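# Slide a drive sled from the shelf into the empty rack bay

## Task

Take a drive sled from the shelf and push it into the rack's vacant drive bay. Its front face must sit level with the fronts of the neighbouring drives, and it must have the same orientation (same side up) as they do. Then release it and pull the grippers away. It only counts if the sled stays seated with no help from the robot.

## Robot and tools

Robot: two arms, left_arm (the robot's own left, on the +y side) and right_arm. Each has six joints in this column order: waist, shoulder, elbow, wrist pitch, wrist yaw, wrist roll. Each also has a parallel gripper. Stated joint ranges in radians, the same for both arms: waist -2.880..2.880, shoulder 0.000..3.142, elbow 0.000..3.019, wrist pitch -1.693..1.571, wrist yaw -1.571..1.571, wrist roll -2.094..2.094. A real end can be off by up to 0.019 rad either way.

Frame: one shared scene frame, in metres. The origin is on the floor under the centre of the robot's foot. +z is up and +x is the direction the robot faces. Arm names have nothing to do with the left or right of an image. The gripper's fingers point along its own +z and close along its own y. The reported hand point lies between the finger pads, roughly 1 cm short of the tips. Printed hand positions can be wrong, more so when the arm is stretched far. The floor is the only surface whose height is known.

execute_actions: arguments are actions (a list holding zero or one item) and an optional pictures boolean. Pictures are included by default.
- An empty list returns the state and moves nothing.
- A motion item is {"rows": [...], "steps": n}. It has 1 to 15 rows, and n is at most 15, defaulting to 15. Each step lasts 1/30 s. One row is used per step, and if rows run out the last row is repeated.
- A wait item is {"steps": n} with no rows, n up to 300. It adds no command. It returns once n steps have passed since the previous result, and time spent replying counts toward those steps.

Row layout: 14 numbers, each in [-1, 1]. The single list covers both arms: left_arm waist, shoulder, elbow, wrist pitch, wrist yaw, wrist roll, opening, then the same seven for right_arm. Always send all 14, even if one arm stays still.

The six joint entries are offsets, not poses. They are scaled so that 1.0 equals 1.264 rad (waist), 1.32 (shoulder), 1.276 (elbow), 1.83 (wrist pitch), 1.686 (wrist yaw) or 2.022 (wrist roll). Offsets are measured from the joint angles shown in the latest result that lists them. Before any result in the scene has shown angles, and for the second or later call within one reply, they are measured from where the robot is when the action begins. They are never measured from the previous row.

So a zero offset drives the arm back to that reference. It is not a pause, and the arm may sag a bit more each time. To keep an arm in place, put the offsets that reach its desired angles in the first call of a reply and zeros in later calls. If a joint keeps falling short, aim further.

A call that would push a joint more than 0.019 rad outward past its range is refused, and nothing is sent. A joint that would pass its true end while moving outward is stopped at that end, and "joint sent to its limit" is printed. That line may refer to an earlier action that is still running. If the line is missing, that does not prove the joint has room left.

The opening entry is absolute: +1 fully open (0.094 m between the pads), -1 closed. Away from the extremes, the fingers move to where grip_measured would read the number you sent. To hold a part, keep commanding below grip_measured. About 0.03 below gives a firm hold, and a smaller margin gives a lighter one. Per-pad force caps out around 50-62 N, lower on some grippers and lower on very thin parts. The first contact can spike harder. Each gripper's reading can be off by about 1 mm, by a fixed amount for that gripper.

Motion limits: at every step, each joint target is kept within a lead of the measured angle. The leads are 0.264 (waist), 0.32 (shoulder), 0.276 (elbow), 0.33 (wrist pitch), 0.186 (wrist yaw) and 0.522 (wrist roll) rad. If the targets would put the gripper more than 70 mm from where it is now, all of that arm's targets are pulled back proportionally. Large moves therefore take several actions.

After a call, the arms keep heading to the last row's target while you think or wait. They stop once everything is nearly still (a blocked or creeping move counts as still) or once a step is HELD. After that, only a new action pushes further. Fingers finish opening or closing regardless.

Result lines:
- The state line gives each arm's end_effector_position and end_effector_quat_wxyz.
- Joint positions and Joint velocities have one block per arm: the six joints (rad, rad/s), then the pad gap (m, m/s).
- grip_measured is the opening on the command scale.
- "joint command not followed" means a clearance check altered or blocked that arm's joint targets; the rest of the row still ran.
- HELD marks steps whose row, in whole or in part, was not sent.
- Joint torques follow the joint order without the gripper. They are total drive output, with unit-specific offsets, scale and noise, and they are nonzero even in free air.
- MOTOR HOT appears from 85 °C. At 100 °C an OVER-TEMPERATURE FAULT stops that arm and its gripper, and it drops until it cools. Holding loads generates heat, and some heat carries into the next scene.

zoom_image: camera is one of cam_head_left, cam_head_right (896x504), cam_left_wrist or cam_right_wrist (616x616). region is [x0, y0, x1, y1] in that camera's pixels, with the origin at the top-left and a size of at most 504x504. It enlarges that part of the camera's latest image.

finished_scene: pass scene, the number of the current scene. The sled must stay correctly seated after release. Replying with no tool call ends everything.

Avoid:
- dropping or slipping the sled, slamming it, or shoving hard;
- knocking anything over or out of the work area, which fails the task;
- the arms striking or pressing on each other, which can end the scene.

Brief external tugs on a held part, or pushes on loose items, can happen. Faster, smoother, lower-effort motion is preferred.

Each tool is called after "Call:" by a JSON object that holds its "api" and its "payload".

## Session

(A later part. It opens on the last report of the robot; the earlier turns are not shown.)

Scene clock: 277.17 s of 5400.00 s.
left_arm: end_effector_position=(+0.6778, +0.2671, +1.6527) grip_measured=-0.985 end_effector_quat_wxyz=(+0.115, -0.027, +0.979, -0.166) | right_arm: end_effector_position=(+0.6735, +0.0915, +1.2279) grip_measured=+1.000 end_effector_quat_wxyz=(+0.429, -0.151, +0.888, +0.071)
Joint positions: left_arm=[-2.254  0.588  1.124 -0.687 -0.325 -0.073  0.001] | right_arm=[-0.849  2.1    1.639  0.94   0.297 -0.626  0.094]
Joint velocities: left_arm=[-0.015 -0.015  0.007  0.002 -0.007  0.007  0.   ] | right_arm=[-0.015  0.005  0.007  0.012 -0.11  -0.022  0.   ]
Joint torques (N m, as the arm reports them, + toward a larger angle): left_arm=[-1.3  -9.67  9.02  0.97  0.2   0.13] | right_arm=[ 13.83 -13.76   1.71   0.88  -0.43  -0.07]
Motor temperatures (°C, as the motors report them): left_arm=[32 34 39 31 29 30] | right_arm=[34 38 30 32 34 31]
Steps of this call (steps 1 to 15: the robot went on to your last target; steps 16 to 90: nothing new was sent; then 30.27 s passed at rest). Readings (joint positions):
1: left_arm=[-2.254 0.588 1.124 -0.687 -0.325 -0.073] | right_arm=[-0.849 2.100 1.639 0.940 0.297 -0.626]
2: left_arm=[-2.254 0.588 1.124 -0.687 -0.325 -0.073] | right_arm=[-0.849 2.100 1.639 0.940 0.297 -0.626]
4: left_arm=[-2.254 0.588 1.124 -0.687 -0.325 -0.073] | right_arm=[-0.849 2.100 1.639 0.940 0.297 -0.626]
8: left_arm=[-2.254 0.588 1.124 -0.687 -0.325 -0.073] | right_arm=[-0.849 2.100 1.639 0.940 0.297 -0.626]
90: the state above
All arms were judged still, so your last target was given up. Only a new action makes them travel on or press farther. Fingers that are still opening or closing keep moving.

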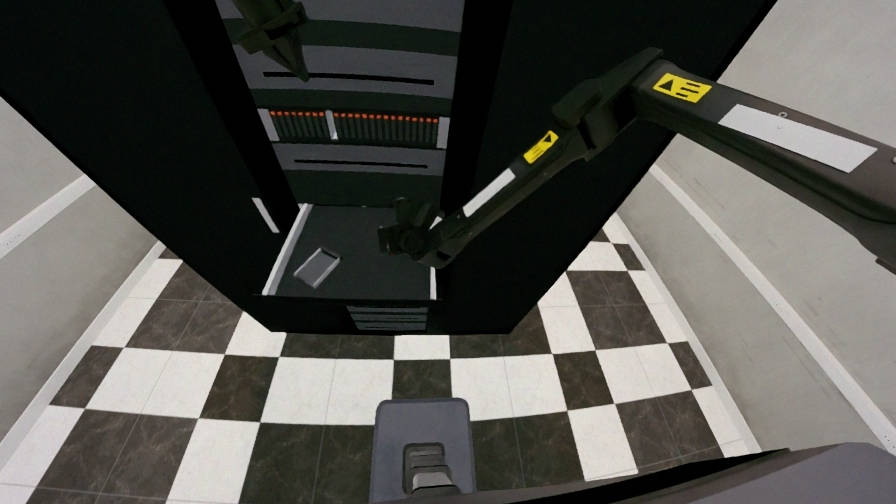

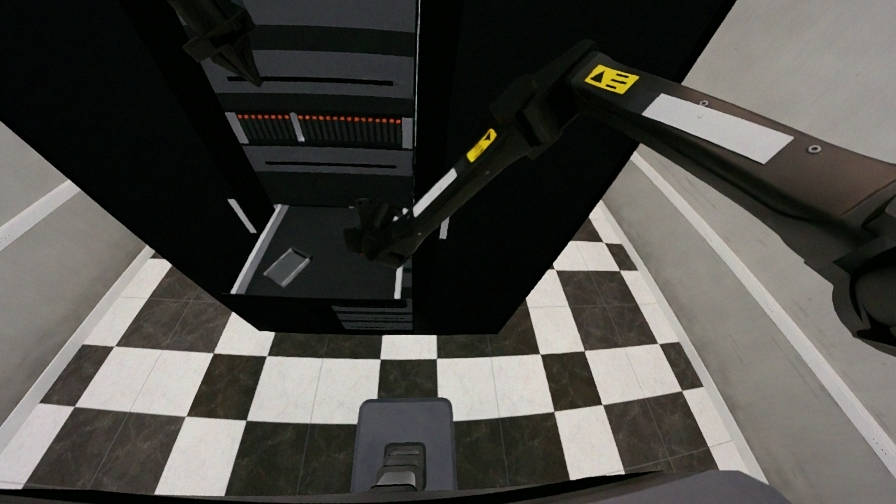

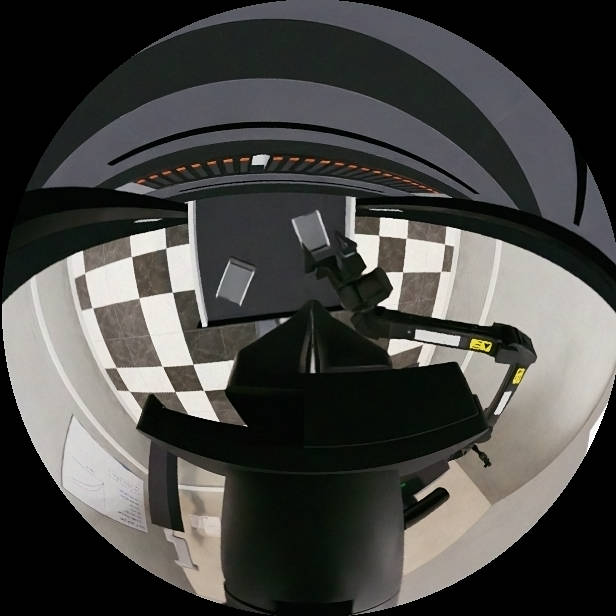

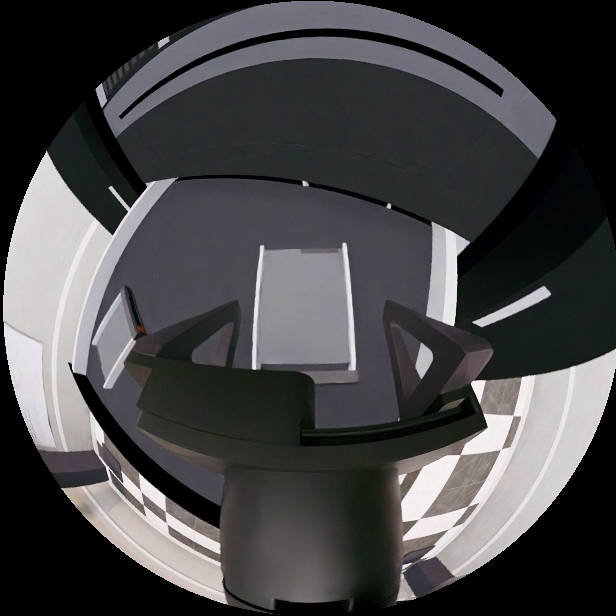

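Call:
{"api": "execute_actions", "payload": {"actions": [{"rows":[[0,0,0.014,0,0,0,-1,-0.0077,0.0069,0.0045,-0.0050,-0.0013,0.0021,1],[0,0,0.014,0,0,0,-1,-0.0156,0.0147,0.0102,-0.0105,-0.0027,0.0043,1],[0,0,0.014,0,0,0,-1,-0.0164,0.0168,0.0129,-0.0119,-0.0031,0.0046,1],[0,0,0.014,0,0,0,-1,-0.0173,0.0195,0.0164,-0.0137,-0.0035,0.0050,1],[0,0,0.014,0,0,0,-1,-0.0184,0.0226,0.0205,-0.0158,-0.0041,0.0055,1],[0,0,0.014,0,0,0,-1,-0.0195,0.0260,0.0249,-0.0180,-0.0047,0.0060,1],[0,0,0.014,0,0,0,-1,-0.0208,0.0295,0.0295,-0.0204,-0.0053,0.0066,1],[0,0,0.014,0,0,0,-1,-0.0220,0.0330,0.0341,-0.0227,-0.0059,0.0072,1],[0,0,0.014,0,0,0,-1,-0.0231,0.0364,0.0385,-0.0249,-0.0065,0.0077,1],[0,0,0.014,0,0,0,-1,-0.0242,0.0395,0.0426,-0.0270,-0.0071,0.0082,1],[0,0,0.014,0,0,0,-1,-0.0251,0.0422,0.0461,-0.0288,-0.0075,0.0086,1],[0,0,0.014,0,0,0,-1,-0.0259,0.0443,0.0488,-0.0302,-0.0079,0.0089,1],[0,0,0.014,0,0,0,-1,-0.0263,0.0456,0.0505,-0.0311,-0.0081,0.0091,1],[0,0,0.014,0,0,0,-1,-0.0265,0.0461,0.0513,-0.0314,-0.0082,0.0092,1]],"steps":15}], "pictures": false}}

Call:
{"api": "execute_actions", "payload": {"actions": [{"steps":10}]}}

Call:
{"api": "zoom_image", "payload": {"camera": "cam_right_wrist", "region": [210, 200, 410, 400]}}

Scene clock: 342.27 s of 5400.00 s.
left_arm: end_effector_position=(+0.6778, +0.2671, +1.6527) grip_measured=-0.985 end_effector_quat_wxyz=(+0.115, -0.027, +0.979, -0.166) | right_arm: end_effector_position=(+0.6687, +0.0989, +1.2080) grip_measured=+1.000 end_effector_quat_wxyz=(+0.420, -0.156, +0.891, +0.076)
Joint positions: left_arm=[-2.254  0.588  1.124 -0.687 -0.325 -0.073  0.001] | right_arm=[-0.859  2.142  1.693  0.901  0.286 -0.618  0.094]
Joint velocities: left_arm=[-0.005  0.005 -0.002 -0.012 -0.007 -0.007  0.001] | right_arm=[-0.044  0.063  0.022 -0.032 -0.081  0.051  0.   ]
Joint torques (N m, as the arm reports them, + toward a larger angle): left_arm=[-1.29 -9.15  9.03  0.44  0.2   0.13] | right_arm=[ 13.71 -14.28   1.85   0.98  -0.43   0.15]
Motor temperatures (°C, as the motors report them): left_arm=[31 34 39 31 30 30] | right_arm=[35 38 30 32 34 31]
Steps of this call (steps 1 to 90: nothing new was sent; then 61.60 s passed at rest; steps 91 to 105: all 15 steps of this action). Readings (joint positions):
91: left_arm=[-2.254 0.588 1.124 -0.687 -0.325 -0.073] | right_arm=[-0.849 2.100 1.639 0.940 0.297 -0.626]
92: left_arm=[-2.254 0.588 1.124 -0.687 -0.325 -0.073] | right_arm=[-0.849 2.100 1.639 0.940 0.296 -0.626]
94: left_arm=[-2.254 0.588 1.124 -0.687 -0.325 -0.073] | right_arm=[-0.849 2.102 1.643 0.937 0.294 -0.626]
98: left_arm=[-2.254 0.588 1.124 -0.687 -0.325 -0.073] | right_arm=[-0.850 2.114 1.664 0.924 0.290 -0.623]
105: the state above

Scene clock: 342.60 s of 5400.00 s.
left_arm: end_effector_position=(+0.6778, +0.2671, +1.6527) grip_measured=-0.985 end_effector_quat_wxyz=(+0.115, -0.027, +0.979, -0.166) | right_arm: end_effector_position=(+0.6644, +0.0973, +1.2022) grip_measured=+1.000 end_effector_quat_wxyz=(+0.416, -0.158, +0.892, +0.075)
Joint positions: left_arm=[-2.254  0.588  1.124 -0.687 -0.325 -0.073  0.001] | right_arm=[-0.864  2.149  1.694  0.898  0.286 -0.616  0.094]
Joint velocities: left_arm=[-0.005 -0.015  0.012 -0.022  0.022 -0.051  0.   ] | right_arm=[-0.015 -0.005  0.012 -0.002  0.051 -0.022  0.   ]
Joint torques (N m, as the arm reports them, + toward a larger angle): left_arm=[-1.28 -9.18  9.02  0.45  0.2   0.13] | right_arm=[ 14.34 -13.67   1.85   0.88  -0.46   0.12]
Motor temperatures (°C, as the motors report them): left_arm=[31 34 39 31 30 30] | right_arm=[35 38 30 32 34 31]
Steps of this call (steps 1 to 10: the robot went on to your last target). Readings (joint positions):
1: left_arm=[-2.254 0.588 1.124 -0.687 -0.325 -0.073] | right_arm=[-0.860 2.144 1.693 0.900 0.286 -0.618]
2: left_arm=[-2.254 0.588 1.124 -0.687 -0.325 -0.073] | right_arm=[-0.861 2.146 1.693 0.899 0.286 -0.617]
4: left_arm=[-2.254 0.588 1.124 -0.687 -0.325 -0.073] | right_arm=[-0.863 2.149 1.693 0.899 0.286 -0.617]
8: left_arm=[-2.254 0.588 1.124 -0.687 -0.325 -0.073] | right_arm=[-0.864 2.149 1.693 0.898 0.286 -0.616]
10: the state above

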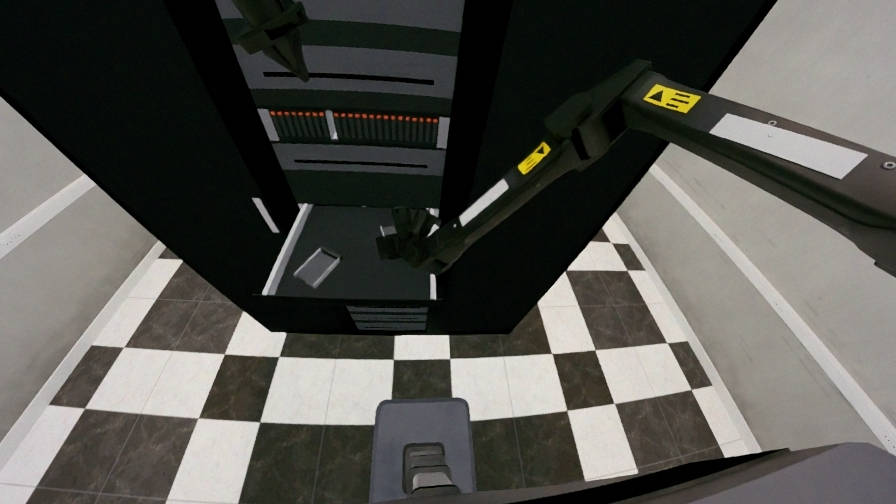

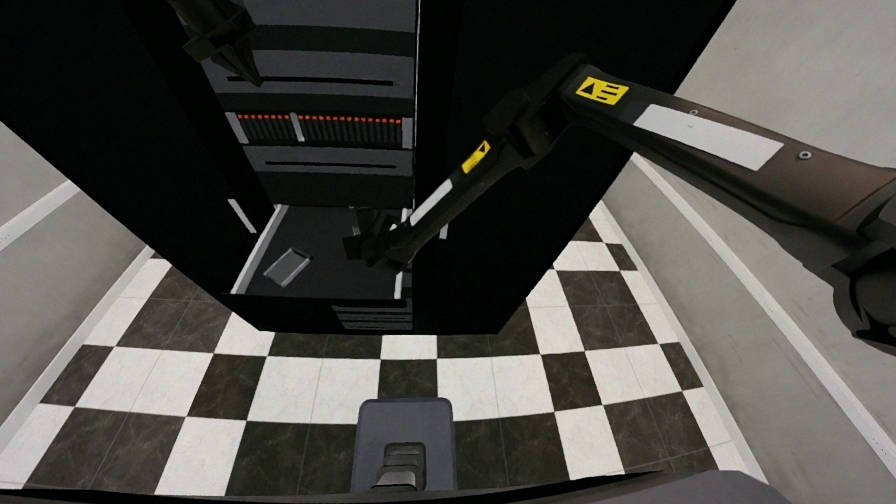

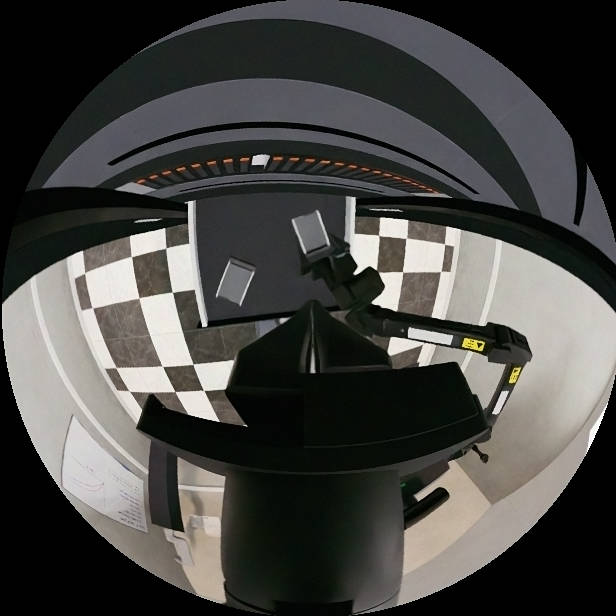

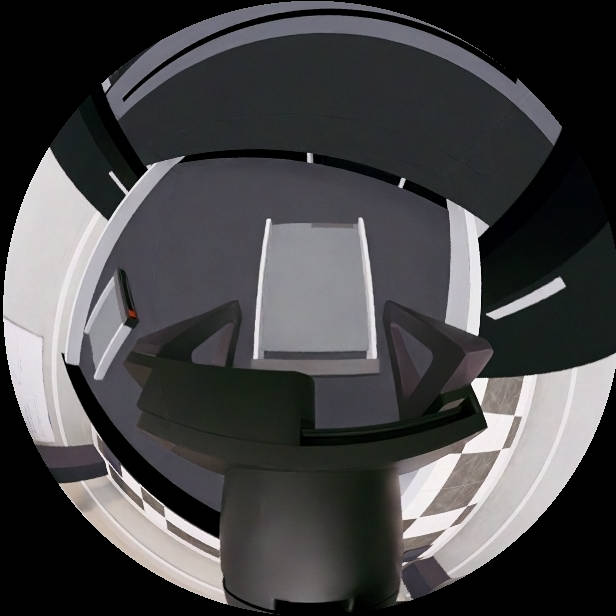

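Region (210, 200, 410, 400) of cam_right_wrist's 616x616 image, scaled by 2.520, with more detail than that image has.

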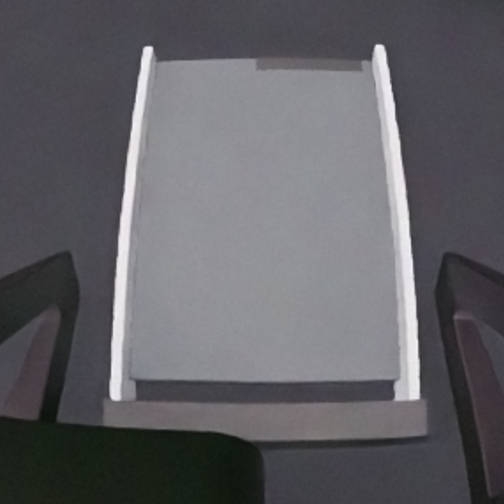

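Call:
{"api": "execute_actions", "payload": {"actions": [{"rows":[[0,0,0.014,0,0,0,-1,0,0,0.0050,-0.0050,0.0015,0.0025,1],[0,0,0.014,0,0,0,-1,0,0,0.0095,-0.0101,0.0037,0.0047,0.97],[0,0,0.014,0,0,0,-1,0,0,0.0108,-0.0118,0.0050,0.0052,0.94],[0,0,0.014,0,0,0,-1,0,0,0.0125,-0.0140,0.0067,0.0057,0.91],[0,0,0.014,0,0,0,-1,0,0,0.0143,-0.0163,0.0085,0.0063,0.88],[0,0,0.014,0,0,0,-1,0,0,0.0160,-0.0185,0.0102,0.0069,0.85],[0,0,0.014,0,0,0,-1,0,0,0.0177,-0.0207,0.0119,0.0074,0.82],[0,0,0.014,0,0,0,-1,0,0,0.0190,-0.0224,0.0132,0.0079,0.79],[0,0,0.014,0,0,0,-1,0,0,0.0200,-0.0236,0.0142,0.0082,0.76],[0,0,0.014,0,0,0,-1,0,0,0.0203,-0.0240,0.0145,0.0083,0.74],[0,0,0.014,0,0,0,-1,0,0,0.0203,-0.0240,0.0145,0.0083,0.72],[0,0,0.014,0,0,0,-1,0,0,0.0203,-0.0240,0.0145,0.0083,0.70],[0,0,0.014,0,0,0,-1,0,0,0.0203,-0.0240,0.0145,0.0083,0.685],[0,0,0.014,0,0,0,-1,0,0,0.0203,-0.0240,0.0145,0.0083,0.67],[0,0,0.014,0,0,0,-1,0,0,0.0203,-0.0240,0.0145,0.0083,0.655]],"steps":15}], "pictures": false}}

Call:
{"api": "execute_actions", "payload": {"actions": [{"rows":[[0,0,0.014,0,0,0,-1,0,0,0.0023,0,0,0,0.645],[0,0,0.014,0,0,0,-1,0,0,0.0023,0,0,0,0.635],[0,0,0.014,0,0,0,-1,0,0,0.0023,0,0,0,0.625],[0,0,0.014,0,0,0,-1,0,0,0.0023,0,0,0,0.615],[0,0,0.014,0,0,0,-1,0,0,0.0023,0,0,0,0.607],[0,0,0.014,0,0,0,-1,0,0,0.0023,0,0,0,0.60],[0,0,0.014,0,0,0,-1,0,0,0.0023,0,0,0,0.593],[0,0,0.014,0,0,0,-1,0,0,0.0023,0,0,0,0.586],[0,0,0.014,0,0,0,-1,0,0,0.0023,0,0,0,0.58],[0,0,0.014,0,0,0,-1,0,0,0.0023,0,0,0,0.574],[0,0,0.014,0,0,0,-1,0,0,0.0023,0,0,0,0.568],[0,0,0.014,0,0,0,-1,0,0,0.0023,0,0,0,0.562],[0,0,0.014,0,0,0,-1,0,0,0.0023,0,0,0,0.556],[0,0,0.014,0,0,0,-1,0,0,0.0023,0,0,0,0.55],[0,0,0.014,0,0,0,-1,0,0,0.0023,0,0,0,0.545]],"steps":15}], "pictures": false}}

Call:
{"api": "execute_actions", "payload": {"actions": [{"steps":8}]}}

Call:
{"api": "zoom_image", "payload": {"camera": "cam_right_wrist", "region": [210, 200, 410, 400]}}

Scene clock: 412.40 s of 5400.00 s.
left_arm: end_effector_position=(+0.6778, +0.2671, +1.6527) grip_measured=-0.985 end_effector_quat_wxyz=(+0.115, -0.027, +0.979, -0.166) | right_arm: end_effector_position=(+0.6686, +0.0960, +1.1991) grip_measured=+0.663 end_effector_quat_wxyz=(+0.408, -0.154, +0.897, +0.069)
Joint positions: left_arm=[-2.254  0.588  1.124 -0.687 -0.325 -0.073  0.001] | right_arm=[-0.864  2.149  1.711  0.871  0.307 -0.608  0.078]
Joint velocities: left_arm=[ 0.005  0.005  0.007  0.007  0.007  0.022 -0.001] | right_arm=[-0.005 -0.005 -0.007 -0.002 -0.051  0.007 -0.013]
Joint torques (N m, as the arm reports them, + toward a larger angle): left_arm=[-1.26 -9.17  9.02  0.45  0.21  0.13] | right_arm=[ 15.25 -15.91   1.84   0.95  -0.17   0.1 ]
Motor temperatures (°C, as the motors report them): left_arm=[31 34 40 31 30 30] | right_arm=[35 38 30 32 34 31]
Steps of this call (steps 1 to 15: the robot went on to your last target; steps 16 to 90: nothing new was sent; then 66.30 s passed at rest; steps 91 to 105: all 15 steps of this action). Readings (joint positions):
91: left_arm=[-2.254 0.588 1.124 -0.687 -0.325 -0.073] | right_arm=[-0.864 2.149 1.694 0.898 0.286 -0.616]
92: left_arm=[-2.254 0.588 1.124 -0.687 -0.325 -0.073] | right_arm=[-0.864 2.149 1.694 0.898 0.287 -0.616]
94: left_arm=[-2.254 0.588 1.124 -0.687 -0.325 -0.073] | right_arm=[-0.864 2.149 1.695 0.895 0.291 -0.615]
98: left_arm=[-2.254 0.588 1.124 -0.687 -0.325 -0.073] | right_arm=[-0.864 2.149 1.703 0.880 0.302 -0.612]
105: the state above

Scene clock: 412.90 s of 5400.00 s.
left_arm: end_effector_position=(+0.6778, +0.2671, +1.6527) grip_measured=-0.985 end_effector_quat_wxyz=(+0.115, -0.027, +0.979, -0.166) | right_arm: end_effector_position=(+0.6686, +0.0960, +1.1991) grip_measured=+0.567 end_effector_quat_wxyz=(+0.408, -0.154, +0.897, +0.069)
Joint positions: left_arm=[-2.254  0.588  1.124 -0.687 -0.325 -0.073  0.001] | right_arm=[-0.864  2.149  1.711  0.871  0.307 -0.608  0.074]
Joint velocities: left_arm=[-0.005  0.005  0.002 -0.002  0.066 -0.007  0.001] | right_arm=[ 0.015 -0.005  0.002  0.002 -0.037 -0.007 -0.   ]
Joint torques (N m, as the arm reports them, + toward a larger angle): left_arm=[-1.3  -9.2   9.02  0.44  0.2   0.13] | right_arm=[ 15.02 -15.22   1.28   1.52  -0.32   0.02]
Motor temperatures (°C, as the motors report them): left_arm=[31 34 40 31 30 30] | right_arm=[35 38 30 32 34 31]
Steps of this call (steps 1 to 15: all 15 steps of this action). Readings (joint positions):
1: left_arm=[-2.254 0.588 1.124 -0.687 -0.325 -0.073] | right_arm=[-0.864 2.149 1.711 0.871 0.307 -0.608]
2: left_arm=[-2.254 0.588 1.124 -0.687 -0.325 -0.073] | right_arm=[-0.864 2.149 1.711 0.871 0.307 -0.608]
4: left_arm=[-2.254 0.588 1.124 -0.687 -0.325 -0.073] | right_arm=[-0.864 2.149 1.711 0.871 0.307 -0.608]
8: left_arm=[-2.254 0.588 1.124 -0.687 -0.325 -0.073] | right_arm=[-0.864 2.149 1.711 0.871 0.307 -0.608]
15: the state above

Scene clock: 413.17 s of 5400.00 s.
left_arm: end_effector_position=(+0.6778, +0.2671, +1.6527) grip_measured=-0.985 end_effector_quat_wxyz=(+0.115, -0.027, +0.979, -0.166) | right_arm: end_effector_position=(+0.6686, +0.0960, +1.1991) grip_measured=+0.567 end_effector_quat_wxyz=(+0.408, -0.154, +0.897, +0.069)
Joint positions: left_arm=[-2.254  0.588  1.124 -0.687 -0.325 -0.073  0.001] | right_arm=[-0.864  2.149  1.711  0.871  0.307 -0.608  0.074]
Joint velocities: left_arm=[ 0.005 -0.015 -0.002 -0.022 -0.022 -0.022  0.001] | right_arm=[ 0.005 -0.015  0.007  0.007 -0.037 -0.022  0.   ]
Joint torques (N m, as the arm reports them, + toward a larger angle): left_arm=[-1.27 -9.15  9.02  0.44  0.2   0.13] | right_arm=[ 15.26 -15.22   1.27   1.45  -0.33   0.01]
Motor temperatures (°C, as the motors report them): left_arm=[31 34 40 31 30 30] | right_arm=[35 38 30 32 34 31]
Steps of this call (steps 1 to 8: the robot went on to your last target). Readings (joint positions):
1: left_arm=[-2.254 0.588 1.124 -0.687 -0.325 -0.073] | right_arm=[-0.864 2.149 1.711 0.871 0.307 -0.608]
2: left_arm=[-2.254 0.588 1.124 -0.687 -0.325 -0.073] | right_arm=[-0.864 2.149 1.711 0.871 0.307 -0.608]
4: left_arm=[-2.254 0.588 1.124 -0.687 -0.325 -0.073] | right_arm=[-0.864 2.149 1.711 0.871 0.307 -0.608]
8: the state above

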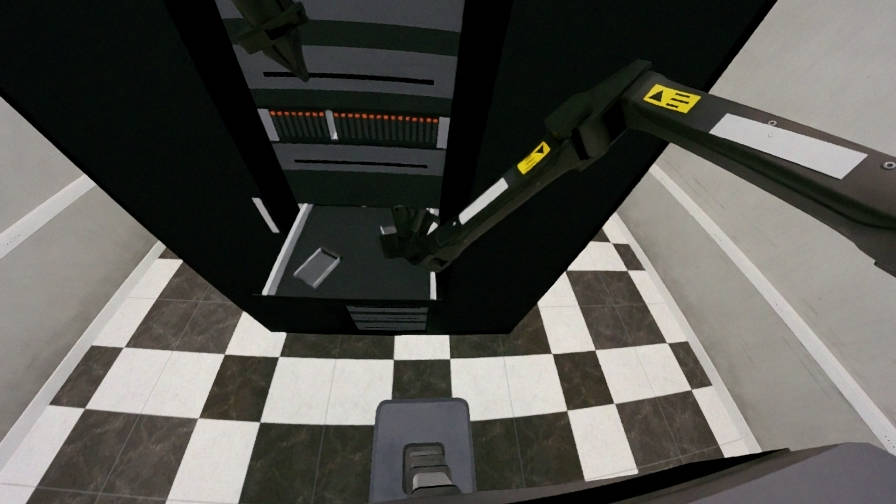

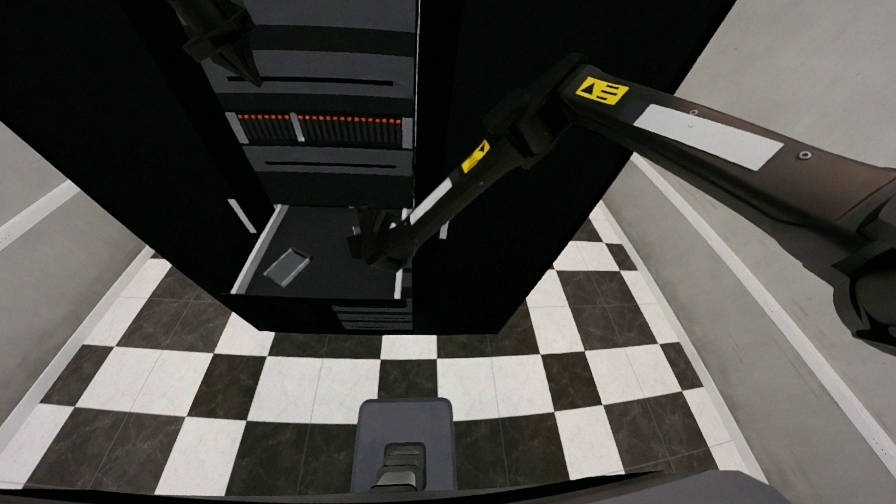

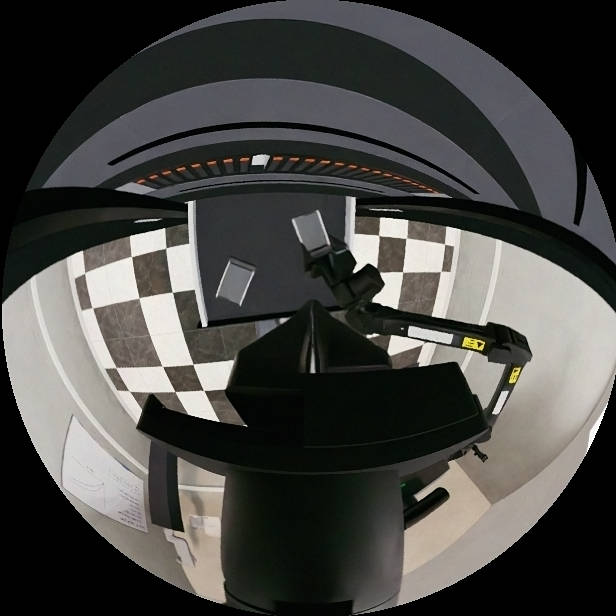

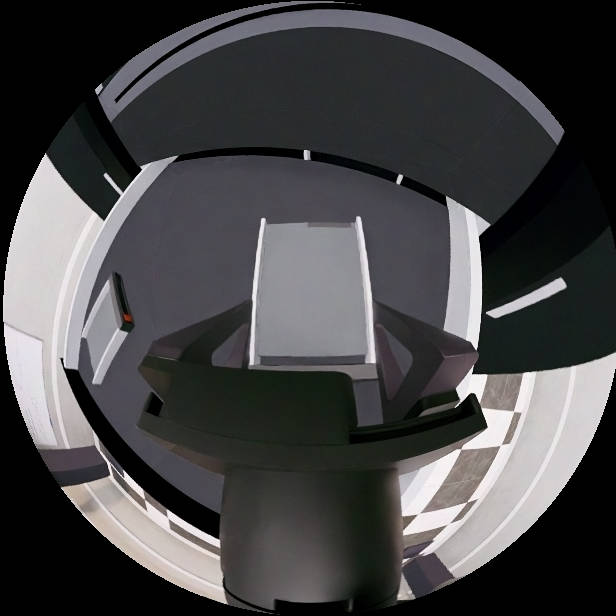

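Region (210, 200, 410, 400) of cam_right_wrist's 616x616 image, scaled by 2.520, with more detail than that image has.

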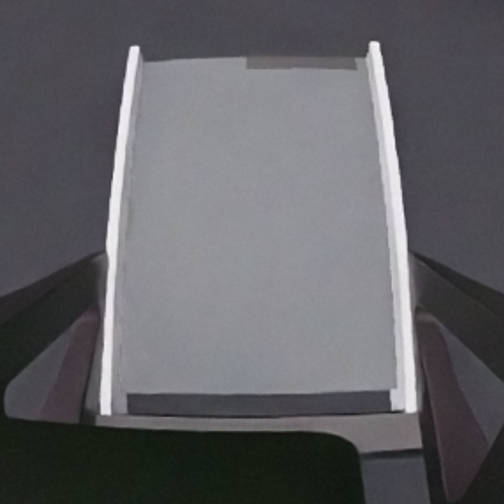

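Call:
{"api": "execute_actions", "payload": {"actions": [{"rows":[[0,0,0.014,0,0,0,-1,0.0097,-0.0080,0.003,0.0038,0,0,0.538],[0,0,0.014,0,0,0,-1,0.0176,-0.0153,0.003,0.0077,0,0,0.535],[0,0,0.014,0,0,0,-1,0.0236,-0.0218,0.003,0.0115,0,0,0.535],[0,0,0.014,0,0,0,-1,0.0253,-0.0244,0.003,0.0148,0,0,0.535],[0,0,0.014,0,0,0,-1,0.0276,-0.0275,-0.0021,0.0150,0,0,0.535],[0,0,0.014,0,0,0,-1,0.0303,-0.0311,-0.0038,0.0156,0,0,0.535],[0,0,0.014,0,0,0,-1,0.0335,-0.0350,-0.0063,0.0166,0,0,0.535],[0,0,0.014,0,0,0,-1,0.0373,-0.0392,-0.0097,0.0181,0,0,0.535],[0,0,0.014,0,0,0,-1,0.0415,-0.0436,-0.0139,0.0199,0,0,0.535],[0,0,0.014,0,0,0,-1,0.0463,-0.0480,-0.0187,0.0222,0,0,0.535],[0,0,0.014,0,0,0,-1,0.0513,-0.0524,-0.0239,0.0250,0,0.002,0.535],[0,0,0.014,0,0,0,-1,0.0563,-0.0568,-0.0297,0.0281,0,0.0048,0.535],[0,0,0.014,0,0,0,-1,0.0612,-0.0610,-0.0357,0.0316,0,0.0075,0.535],[0,0,0.014,0,0,0,-1,0.0662,-0.0649,-0.0419,0.0356,-0.0018,0.0120,0.535],[0,0,0.014,0,0,0,-1,0.0712,-0.0685,-0.0484,0.0398,-0.0034,0.0183,0.535]],"steps":15}], "pictures": false}}

Call:
{"api": "execute_actions", "payload": {"actions": [{"rows":[[0,0,0.014,0,0,0,-1,0.0388,-0.0309,-0.0175,0.0263,-0.0047,0.0264,0.535],[0,0,0.014,0,0,0,-1,0.0438,-0.0335,-0.0237,0.0305,-0.0070,0.0362,0.535],[0,0,0.014,0,0,0,-1,0.0488,-0.0355,-0.0297,0.0346,-0.0101,0.0479,0.535],[0,0,0.014,0,0,0,-1,0.0538,-0.0367,-0.0355,0.0388,-0.0142,0.0613,0.535],[0,0,0.014,0,0,0,-1,0.0587,-0.0371,-0.0408,0.0430,-0.0191,0.0766,0.535],[0,0,0.014,0,0,0,-1,0.0637,-0.0371,-0.0455,0.0472,-0.0249,0.0936,0.535],[0,0,0.014,0,0,0,-1,0.0687,-0.0371,-0.0497,0.0513,-0.0316,0.1115,0.535],[0,0,0.014,0,0,0,-1,0.0737,-0.0371,-0.0531,0.0555,-0.0393,0.1294,0.535],[0,0,0.014,0,0,0,-1,0.0787,-0.0371,-0.0556,0.0597,-0.0477,0.1473,0.535],[0,0,0.014,0,0,0,-1,0.0837,-0.0371,-0.0573,0.0638,-0.0567,0.1653,0.535],[0,0,0.014,0,0,0,-1,0.0886,-0.0371,-0.0578,0.0680,-0.0657,0.1832,0.535],[0,0,0.014,0,0,0,-1,0.0936,-0.0371,-0.0578,0.0722,-0.0746,0.2011,0.535],[0,0,0.014,0,0,0,-1,0.0986,-0.0371,-0.0578,0.0763,-0.0836,0.2190,0.535],[0,0,0.014,0,0,0,-1,0.1036,-0.0371,-0.0578,0.0805,-0.0925,0.2369,0.535],[0,0,0.014,0,0,0,-1,0.1086,-0.0371,-0.0578,0.0847,-0.1015,0.2549,0.535]],"steps":15}], "pictures": false}}

Call:
{"api": "execute_actions", "payload": {"actions": [{"rows":[[0,0,0.014,0,0,0,-1,0.0388,-0.006,0.005,0.0264,-0.0191,0.0972,0.535],[0,0,0.014,0,0,0,-1,0.0438,-0.006,0.005,0.0306,-0.0281,0.1151,0.535],[0,0,0.014,0,0,0,-1,0.0488,-0.006,0.005,0.0347,-0.0370,0.1330,0.535],[0,0,0.014,0,0,0,-1,0.0538,-0.006,0.005,0.0389,-0.0460,0.1510,0.535],[0,0,0.014,0,0,0,-1,0.0587,-0.006,0.005,0.0431,-0.0549,0.1689,0.535],[0,0,0.014,0,0,0,-1,0.0637,-0.006,0.005,0.0473,-0.0639,0.1868,0.535],[0,0,0.014,0,0,0,-1,0.0687,-0.006,0.005,0.0514,-0.0729,0.2047,0.535],[0,0,0.014,0,0,0,-1,0.0737,-0.006,0.005,0.0556,-0.0818,0.2226,0.535],[0,0,0.014,0,0,0,-1,0.0787,-0.006,0.005,0.0598,-0.0908,0.2406,0.535],[0,0,0.014,0,0,0,-1,0.0837,-0.006,0.005,0.0639,-0.0997,0.2585,0.535],[0,0,0.014,0,0,0,-1,0.0886,-0.006,0.005,0.0681,-0.1087,0.2764,0.535],[0,0,0.014,0,0,0,-1,0.0936,-0.006,0.005,0.0723,-0.1177,0.2943,0.535],[0,0,0.014,0,0,0,-1,0.0986,-0.006,0.005,0.0764,-0.1266,0.3122,0.535],[0,0,0.014,0,0,0,-1,0.1036,-0.006,0.005,0.0806,-0.1356,0.3302,0.535],[0,0,0.014,0,0,0,-1,0.1086,-0.006,0.005,0.0848,-0.1445,0.3481,0.535]],"steps":15}], "pictures": false}}

Call:
{"api": "execute_actions", "payload": {"actions": [{"rows":[[0,0,0.014,0,0,0,-1,0.0388,-0.006,0.005,0.0264,-0.0191,0.0962,0.535],[0,0,0.014,0,0,0,-1,0.0438,-0.006,0.005,0.0306,-0.0281,0.1114,0.535],[0,0,0.014,0,0,0,-1,0.0485,-0.006,0.005,0.0346,-0.0370,0.1249,0.535],[0,0,0.014,0,0,0,-1,0.0527,-0.006,0.005,0.0381,-0.0455,0.1365,0.535],[0,0,0.014,0,0,0,-1,0.0565,-0.006,0.005,0.0412,-0.0531,0.1464,0.535],[0,0,0.014,0,0,0,-1,0.0598,-0.006,0.005,0.0440,-0.0598,0.1544,0.535],[0,0,0.014,0,0,0,-1,0.0625,-0.006,0.005,0.0463,-0.0657,0.1607,0.535],[0,0,0.014,0,0,0,-1,0.0648,-0.006,0.005,0.0481,-0.0706,0.1652,0.535],[0,0,0.014,0,0,0,-1,0.0665,-0.006,0.005,0.0496,-0.0746,0.1679,0.535],[0,0,0.014,0,0,0,-1,0.0677,-0.006,0.005,0.0506,-0.0778,0.1688,0.535],[0,0,0.014,0,0,0,-1,0.0685,-0.006,0.005,0.0512,-0.0800,0.1688,0.535],[0,0,0.014,0,0,0,-1,0.0687,-0.006,0.005,0.0515,-0.0813,0.1688,0.535],[0,0,0.014,0,0,0,-1,0.0687,-0.006,0.005,0.0515,-0.0818,0.1688,0.535]],"steps":15}], "pictures": false}}

Call:
{"api": "execute_actions", "payload": {"actions": [{"steps":12}]}}

Scene clock: 533.67 s of 5400.00 s.
left_arm: end_effector_position=(+0.6778, +0.2671, +1.6527) grip_measured=-0.985 end_effector_quat_wxyz=(+0.115, -0.027, +0.979, -0.166) | right_arm: end_effector_position=(+0.6889, +0.1102, +1.2487) grip_measured=+0.567 end_effector_quat_wxyz=(+0.432, -0.134, +0.888, +0.087)
Joint positions: left_arm=[-2.254  0.588  1.124 -0.687 -0.325 -0.073  0.001] | right_arm=[-0.817  2.084  1.666  0.904  0.307 -0.6    0.074]
Joint velocities: left_arm=[-0.005 -0.015  0.002  0.002 -0.051  0.007  0.   ] | right_arm=[ 0.22  -0.23  -0.203  0.222 -0.037  0.125  0.   ]
Joint torques (N m, as the arm reports them, + toward a larger angle): left_arm=[-1.25 -9.19  9.03  0.44  0.21  0.13] | right_arm=[ 17.01 -16.26   0.89   2.49  -0.59   0.13]
Motor temperatures (°C, as the motors report them): left_arm=[31 34 41 31 30 30] | right_arm=[36 39 30 32 33 31]
Steps of this call (steps 1 to 15: the robot went on to your last target; steps 16 to 90: nothing new was sent; then 117.00 s passed at rest; steps 91 to 105: all 15 steps of this action). Readings (joint positions):
91: left_arm=[-2.254 0.588 1.124 -0.687 -0.325 -0.073] | right_arm=[-0.864 2.149 1.711 0.871 0.307 -0.608]
92: left_arm=[-2.254 0.588 1.124 -0.687 -0.325 -0.073] | right_arm=[-0.864 2.149 1.711 0.871 0.307 -0.608]
94: left_arm=[-2.254 0.588 1.124 -0.687 -0.325 -0.073] | right_arm=[-0.862 2.147 1.711 0.871 0.307 -0.608]
98: left_arm=[-2.254 0.588 1.124 -0.687 -0.325 -0.073] | right_arm=[-0.856 2.134 1.705 0.872 0.307 -0.608]
105: the state above

Scene clock: 534.17 s of 5400.00 s.
left_arm: end_effector_position=(+0.6778, +0.2671, +1.6527) grip_measured=-0.985 end_effector_quat_wxyz=(+0.115, -0.027, +0.979, -0.166) | right_arm: end_effector_position=(+0.6848, +0.1742, +1.3449) grip_measured=+0.567 end_effector_quat_wxyz=(+0.459, +0.026, +0.845, +0.274)
Joint positions: left_arm=[-2.254  0.588  1.124 -0.687 -0.325 -0.073  0.001] | right_arm=[-0.711  2.036  1.592  1.016  0.154 -0.236  0.074]
Joint velocities: left_arm=[ 0.005  0.005 -0.002 -0.002 -0.037 -0.051  0.   ] | right_arm=[ 0.142  0.015  0.002  0.222 -0.359  1.004 -0.   ]
Joint torques (N m, as the arm reports them, + toward a larger angle): left_arm=[-1.25 -9.19  9.03  0.45  0.2   0.13] | right_arm=[ 18.41 -14.96   1.32   2.5   -0.61   0.02]
Motor temperatures (°C, as the motors report them): left_arm=[31 34 41 31 30 30] | right_arm=[36 39 30 32 33 31]
Steps of this call (steps 1 to 15: all 15 steps of this action). Readings (joint positions):
1: left_arm=[-2.254 0.588 1.124 -0.687 -0.325 -0.073] | right_arm=[-0.809 2.076 1.658 0.911 0.306 -0.592]
2: left_arm=[-2.254 0.588 1.124 -0.687 -0.325 -0.073] | right_arm=[-0.801 2.068 1.651 0.918 0.303 -0.581]
4: left_arm=[-2.254 0.588 1.124 -0.687 -0.325 -0.073] | right_arm=[-0.784 2.054 1.637 0.934 0.293 -0.552]
8: left_arm=[-2.254 0.588 1.124 -0.687 -0.325 -0.073] | right_arm=[-0.753 2.037 1.614 0.967 0.255 -0.460]
15: the state above

Scene clock: 534.67 s of 5400.00 s.
left_arm: end_effector_position=(+0.6778, +0.2671, +1.6527) grip_measured=-0.985 end_effector_quat_wxyz=(+0.115, -0.027, +0.979, -0.166) | right_arm: end_effector_position=(+0.6771, +0.2395, +1.4523) grip_measured=+0.567 end_effector_quat_wxyz=(+0.397, +0.217, +0.721, +0.525)
Joint positions: left_arm=[-2.254  0.588  1.124 -0.687 -0.325 -0.073  0.001] | right_arm=[-0.605  2.036  1.592  1.13  -0.071  0.308  0.074]
Joint velocities: left_arm=[-0.005 -0.005 -0.027  0.007 -0.051 -0.007 -0.   ] | right_arm=[ 0.161 -0.024  0.007  0.212 -0.476  1.033 -0.   ]
Joint torques (N m, as the arm reports them, + toward a larger angle): left_arm=[-1.28 -9.16  9.02  0.44  0.2   0.13] | right_arm=[ 19.41 -14.4    2.19   2.16  -0.7    0.01]
Motor temperatures (°C, as the motors report them): left_arm=[31 34 41 31 30 30] | right_arm=[36 39 30 32 33 31]
Steps of this call (steps 1 to 15: all 15 steps of this action). Readings (joint positions):
1: left_arm=[-2.254 0.588 1.124 -0.687 -0.325 -0.073] | right_arm=[-0.705 2.036 1.592 1.023 0.140 -0.200]
2: left_arm=[-2.254 0.588 1.124 -0.687 -0.325 -0.073] | right_arm=[-0.700 2.036 1.592 1.030 0.125 -0.164]
4: left_arm=[-2.254 0.588 1.124 -0.687 -0.325 -0.073] | right_arm=[-0.686 2.036 1.592 1.046 0.095 -0.091]
8: left_arm=[-2.254 0.588 1.124 -0.687 -0.325 -0.073] | right_arm=[-0.655 2.036 1.592 1.076 0.035 0.054]
15: the state above

Scene clock: 535.17 s of 5400.00 s.
left_arm: end_effector_position=(+0.6778, +0.2671, +1.6527) grip_measured=-0.985 end_effector_quat_wxyz=(+0.115, -0.027, +0.979, -0.166) | right_arm: end_effector_position=(+0.6635, +0.2727, +1.5287) grip_measured=+0.567 end_effector_quat_wxyz=(+0.312, +0.294, +0.618, +0.659)
Joint positions: left_arm=[-2.254  0.588  1.124 -0.687 -0.325 -0.073  0.001] | right_arm=[-0.529  2.036  1.592  1.199 -0.203  0.621  0.074]
Joint velocities: left_arm=[-0.005 -0.015  0.017  0.007 -0.007  0.022 -0.001] | right_arm=[-0.005 -0.005  0.002 -0.007 -0.022  0.139 -0.001]
Joint torques (N m, as the arm reports them, + toward a larger angle): left_arm=[-1.27 -9.22  9.02  0.43  0.2   0.13] | right_arm=[ 18.61 -13.67   2.3    2.21  -0.72   0.01]
Motor temperatures (°C, as the motors report them): left_arm=[31 34 41 31 30 30] | right_arm=[36 39 30 32 33 31]
Steps of this call (steps 1 to 15: all 15 steps of this action). Readings (joint positions):
1: left_arm=[-2.254 0.588 1.124 -0.687 -0.325 -0.073] | right_arm=[-0.598 2.036 1.592 1.137 -0.085 0.344]
2: left_arm=[-2.254 0.588 1.124 -0.687 -0.325 -0.073] | right_arm=[-0.592 2.036 1.592 1.145 -0.100 0.379]
4: left_arm=[-2.254 0.588 1.124 -0.687 -0.325 -0.073] | right_arm=[-0.578 2.036 1.592 1.160 -0.129 0.444]
8: left_arm=[-2.254 0.588 1.124 -0.687 -0.325 -0.073] | right_arm=[-0.550 2.036 1.592 1.184 -0.177 0.547]
15: the state above

Scene clock: 535.57 s of 5400.00 s.
left_arm: end_effector_position=(+0.6778, +0.2671, +1.6527) grip_measured=-0.985 end_effector_quat_wxyz=(+0.115, -0.027, +0.979, -0.166) | right_arm: end_effector_position=(+0.6635, +0.2727, +1.5287) grip_measured=+0.567 end_effector_quat_wxyz=(+0.306, +0.299, +0.616, +0.662)
Joint positions: left_arm=[-2.254  0.588  1.124 -0.687 -0.325 -0.073  0.001] | right_arm=[-0.529  2.036  1.592  1.199 -0.203  0.64   0.074]
Joint velocities: left_arm=[-0.005  0.005  0.002  0.007 -0.007 -0.051  0.   ] | right_arm=[ 0.005  0.005 -0.002 -0.017 -0.022 -0.022 -0.   ]
Joint torques (N m, as the arm reports them, + toward a larger angle): left_arm=[-1.26 -9.18  9.02  0.44  0.2   0.13] | right_arm=[ 19.78 -13.48   2.25   2.34  -0.75   0.01]
Motor temperatures (°C, as the motors report them): left_arm=[31 34 41 31 30 30] | right_arm=[36 39 30 32 33 31]
Steps of this call (steps 1 to 12: the robot went on to your last target). Readings (joint positions):
1: left_arm=[-2.254 0.588 1.124 -0.687 -0.325 -0.073] | right_arm=[-0.529 2.036 1.592 1.199 -0.203 0.625]
2: left_arm=[-2.254 0.588 1.124 -0.687 -0.325 -0.073] | right_arm=[-0.529 2.036 1.592 1.199 -0.203 0.628]
4: left_arm=[-2.254 0.588 1.124 -0.687 -0.325 -0.073] | right_arm=[-0.529 2.036 1.592 1.199 -0.203 0.633]
8: left_arm=[-2.254 0.588 1.124 -0.687 -0.325 -0.073] | right_arm=[-0.529 2.036 1.592 1.199 -0.203 0.638]
12: the state above

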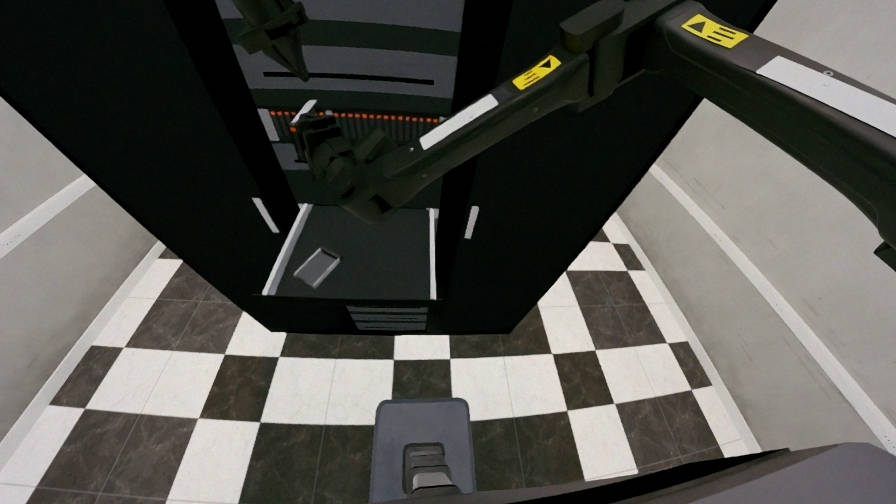

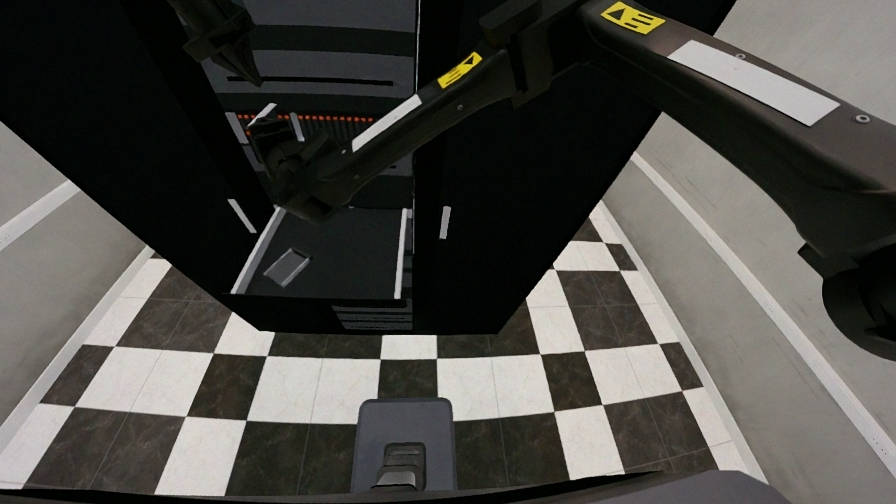

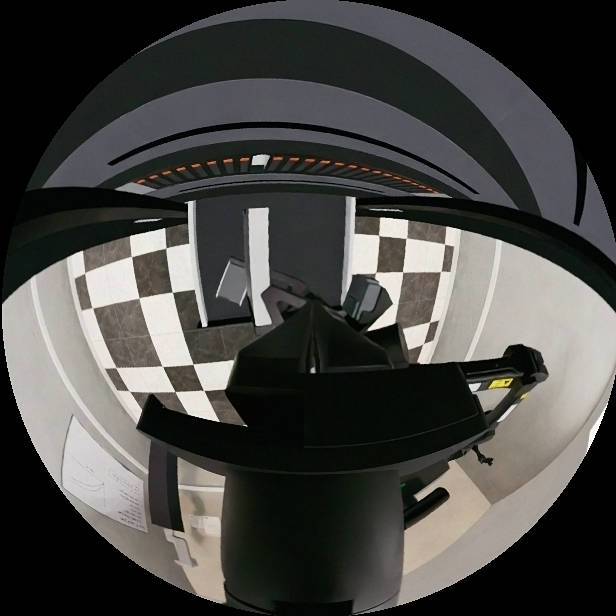

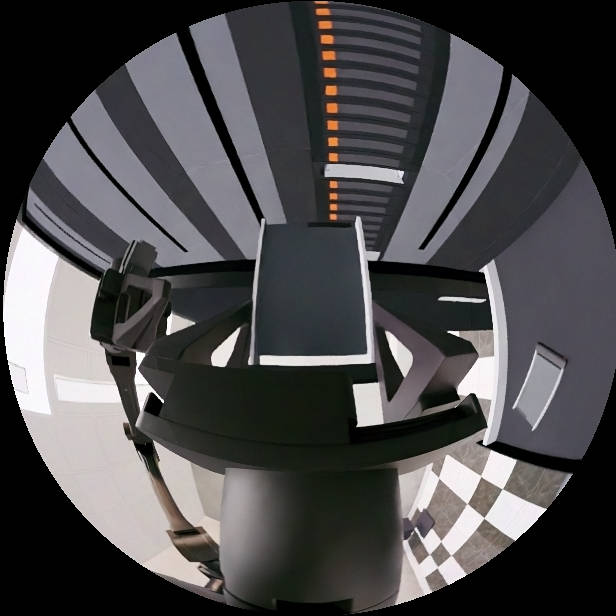

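Call:
{"api": "zoom_image", "payload": {"camera": "cam_right_wrist", "region": [250, 90, 430, 270]}}

Call:
{"api": "zoom_image", "payload": {"camera": "cam_right_wrist", "region": [290, 0, 450, 160]}}

Call:
{"api": "zoom_image", "payload": {"camera": "cam_left_wrist", "region": [180, 140, 380, 340]}}

Region (250, 90, 430, 270) of cam_right_wrist's 616x616 image, scaled by 2.800, with more detail than that image has.

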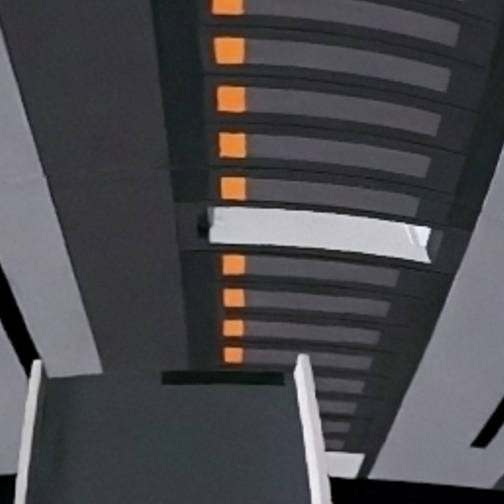

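Region (290, 0, 450, 160) of cam_right_wrist's 616x616 image, scaled by 3.150, with more detail than that image has.

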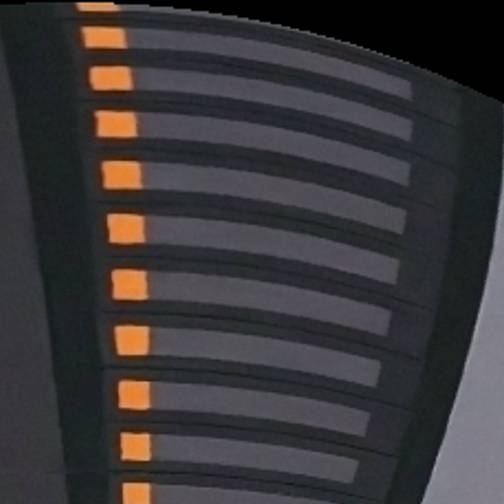

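Region (180, 140, 380, 340) of cam_left_wrist's 616x616 image, scaled by 2.520, with more detail than that image has.

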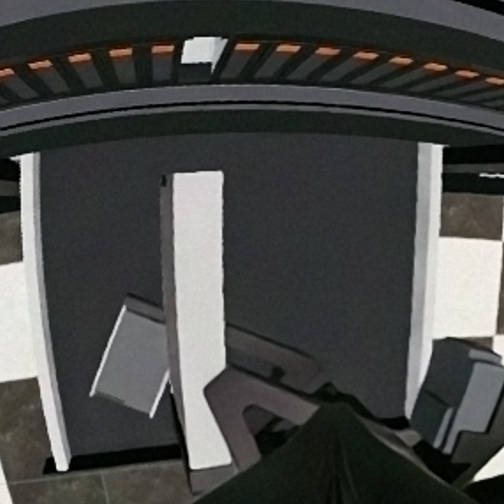

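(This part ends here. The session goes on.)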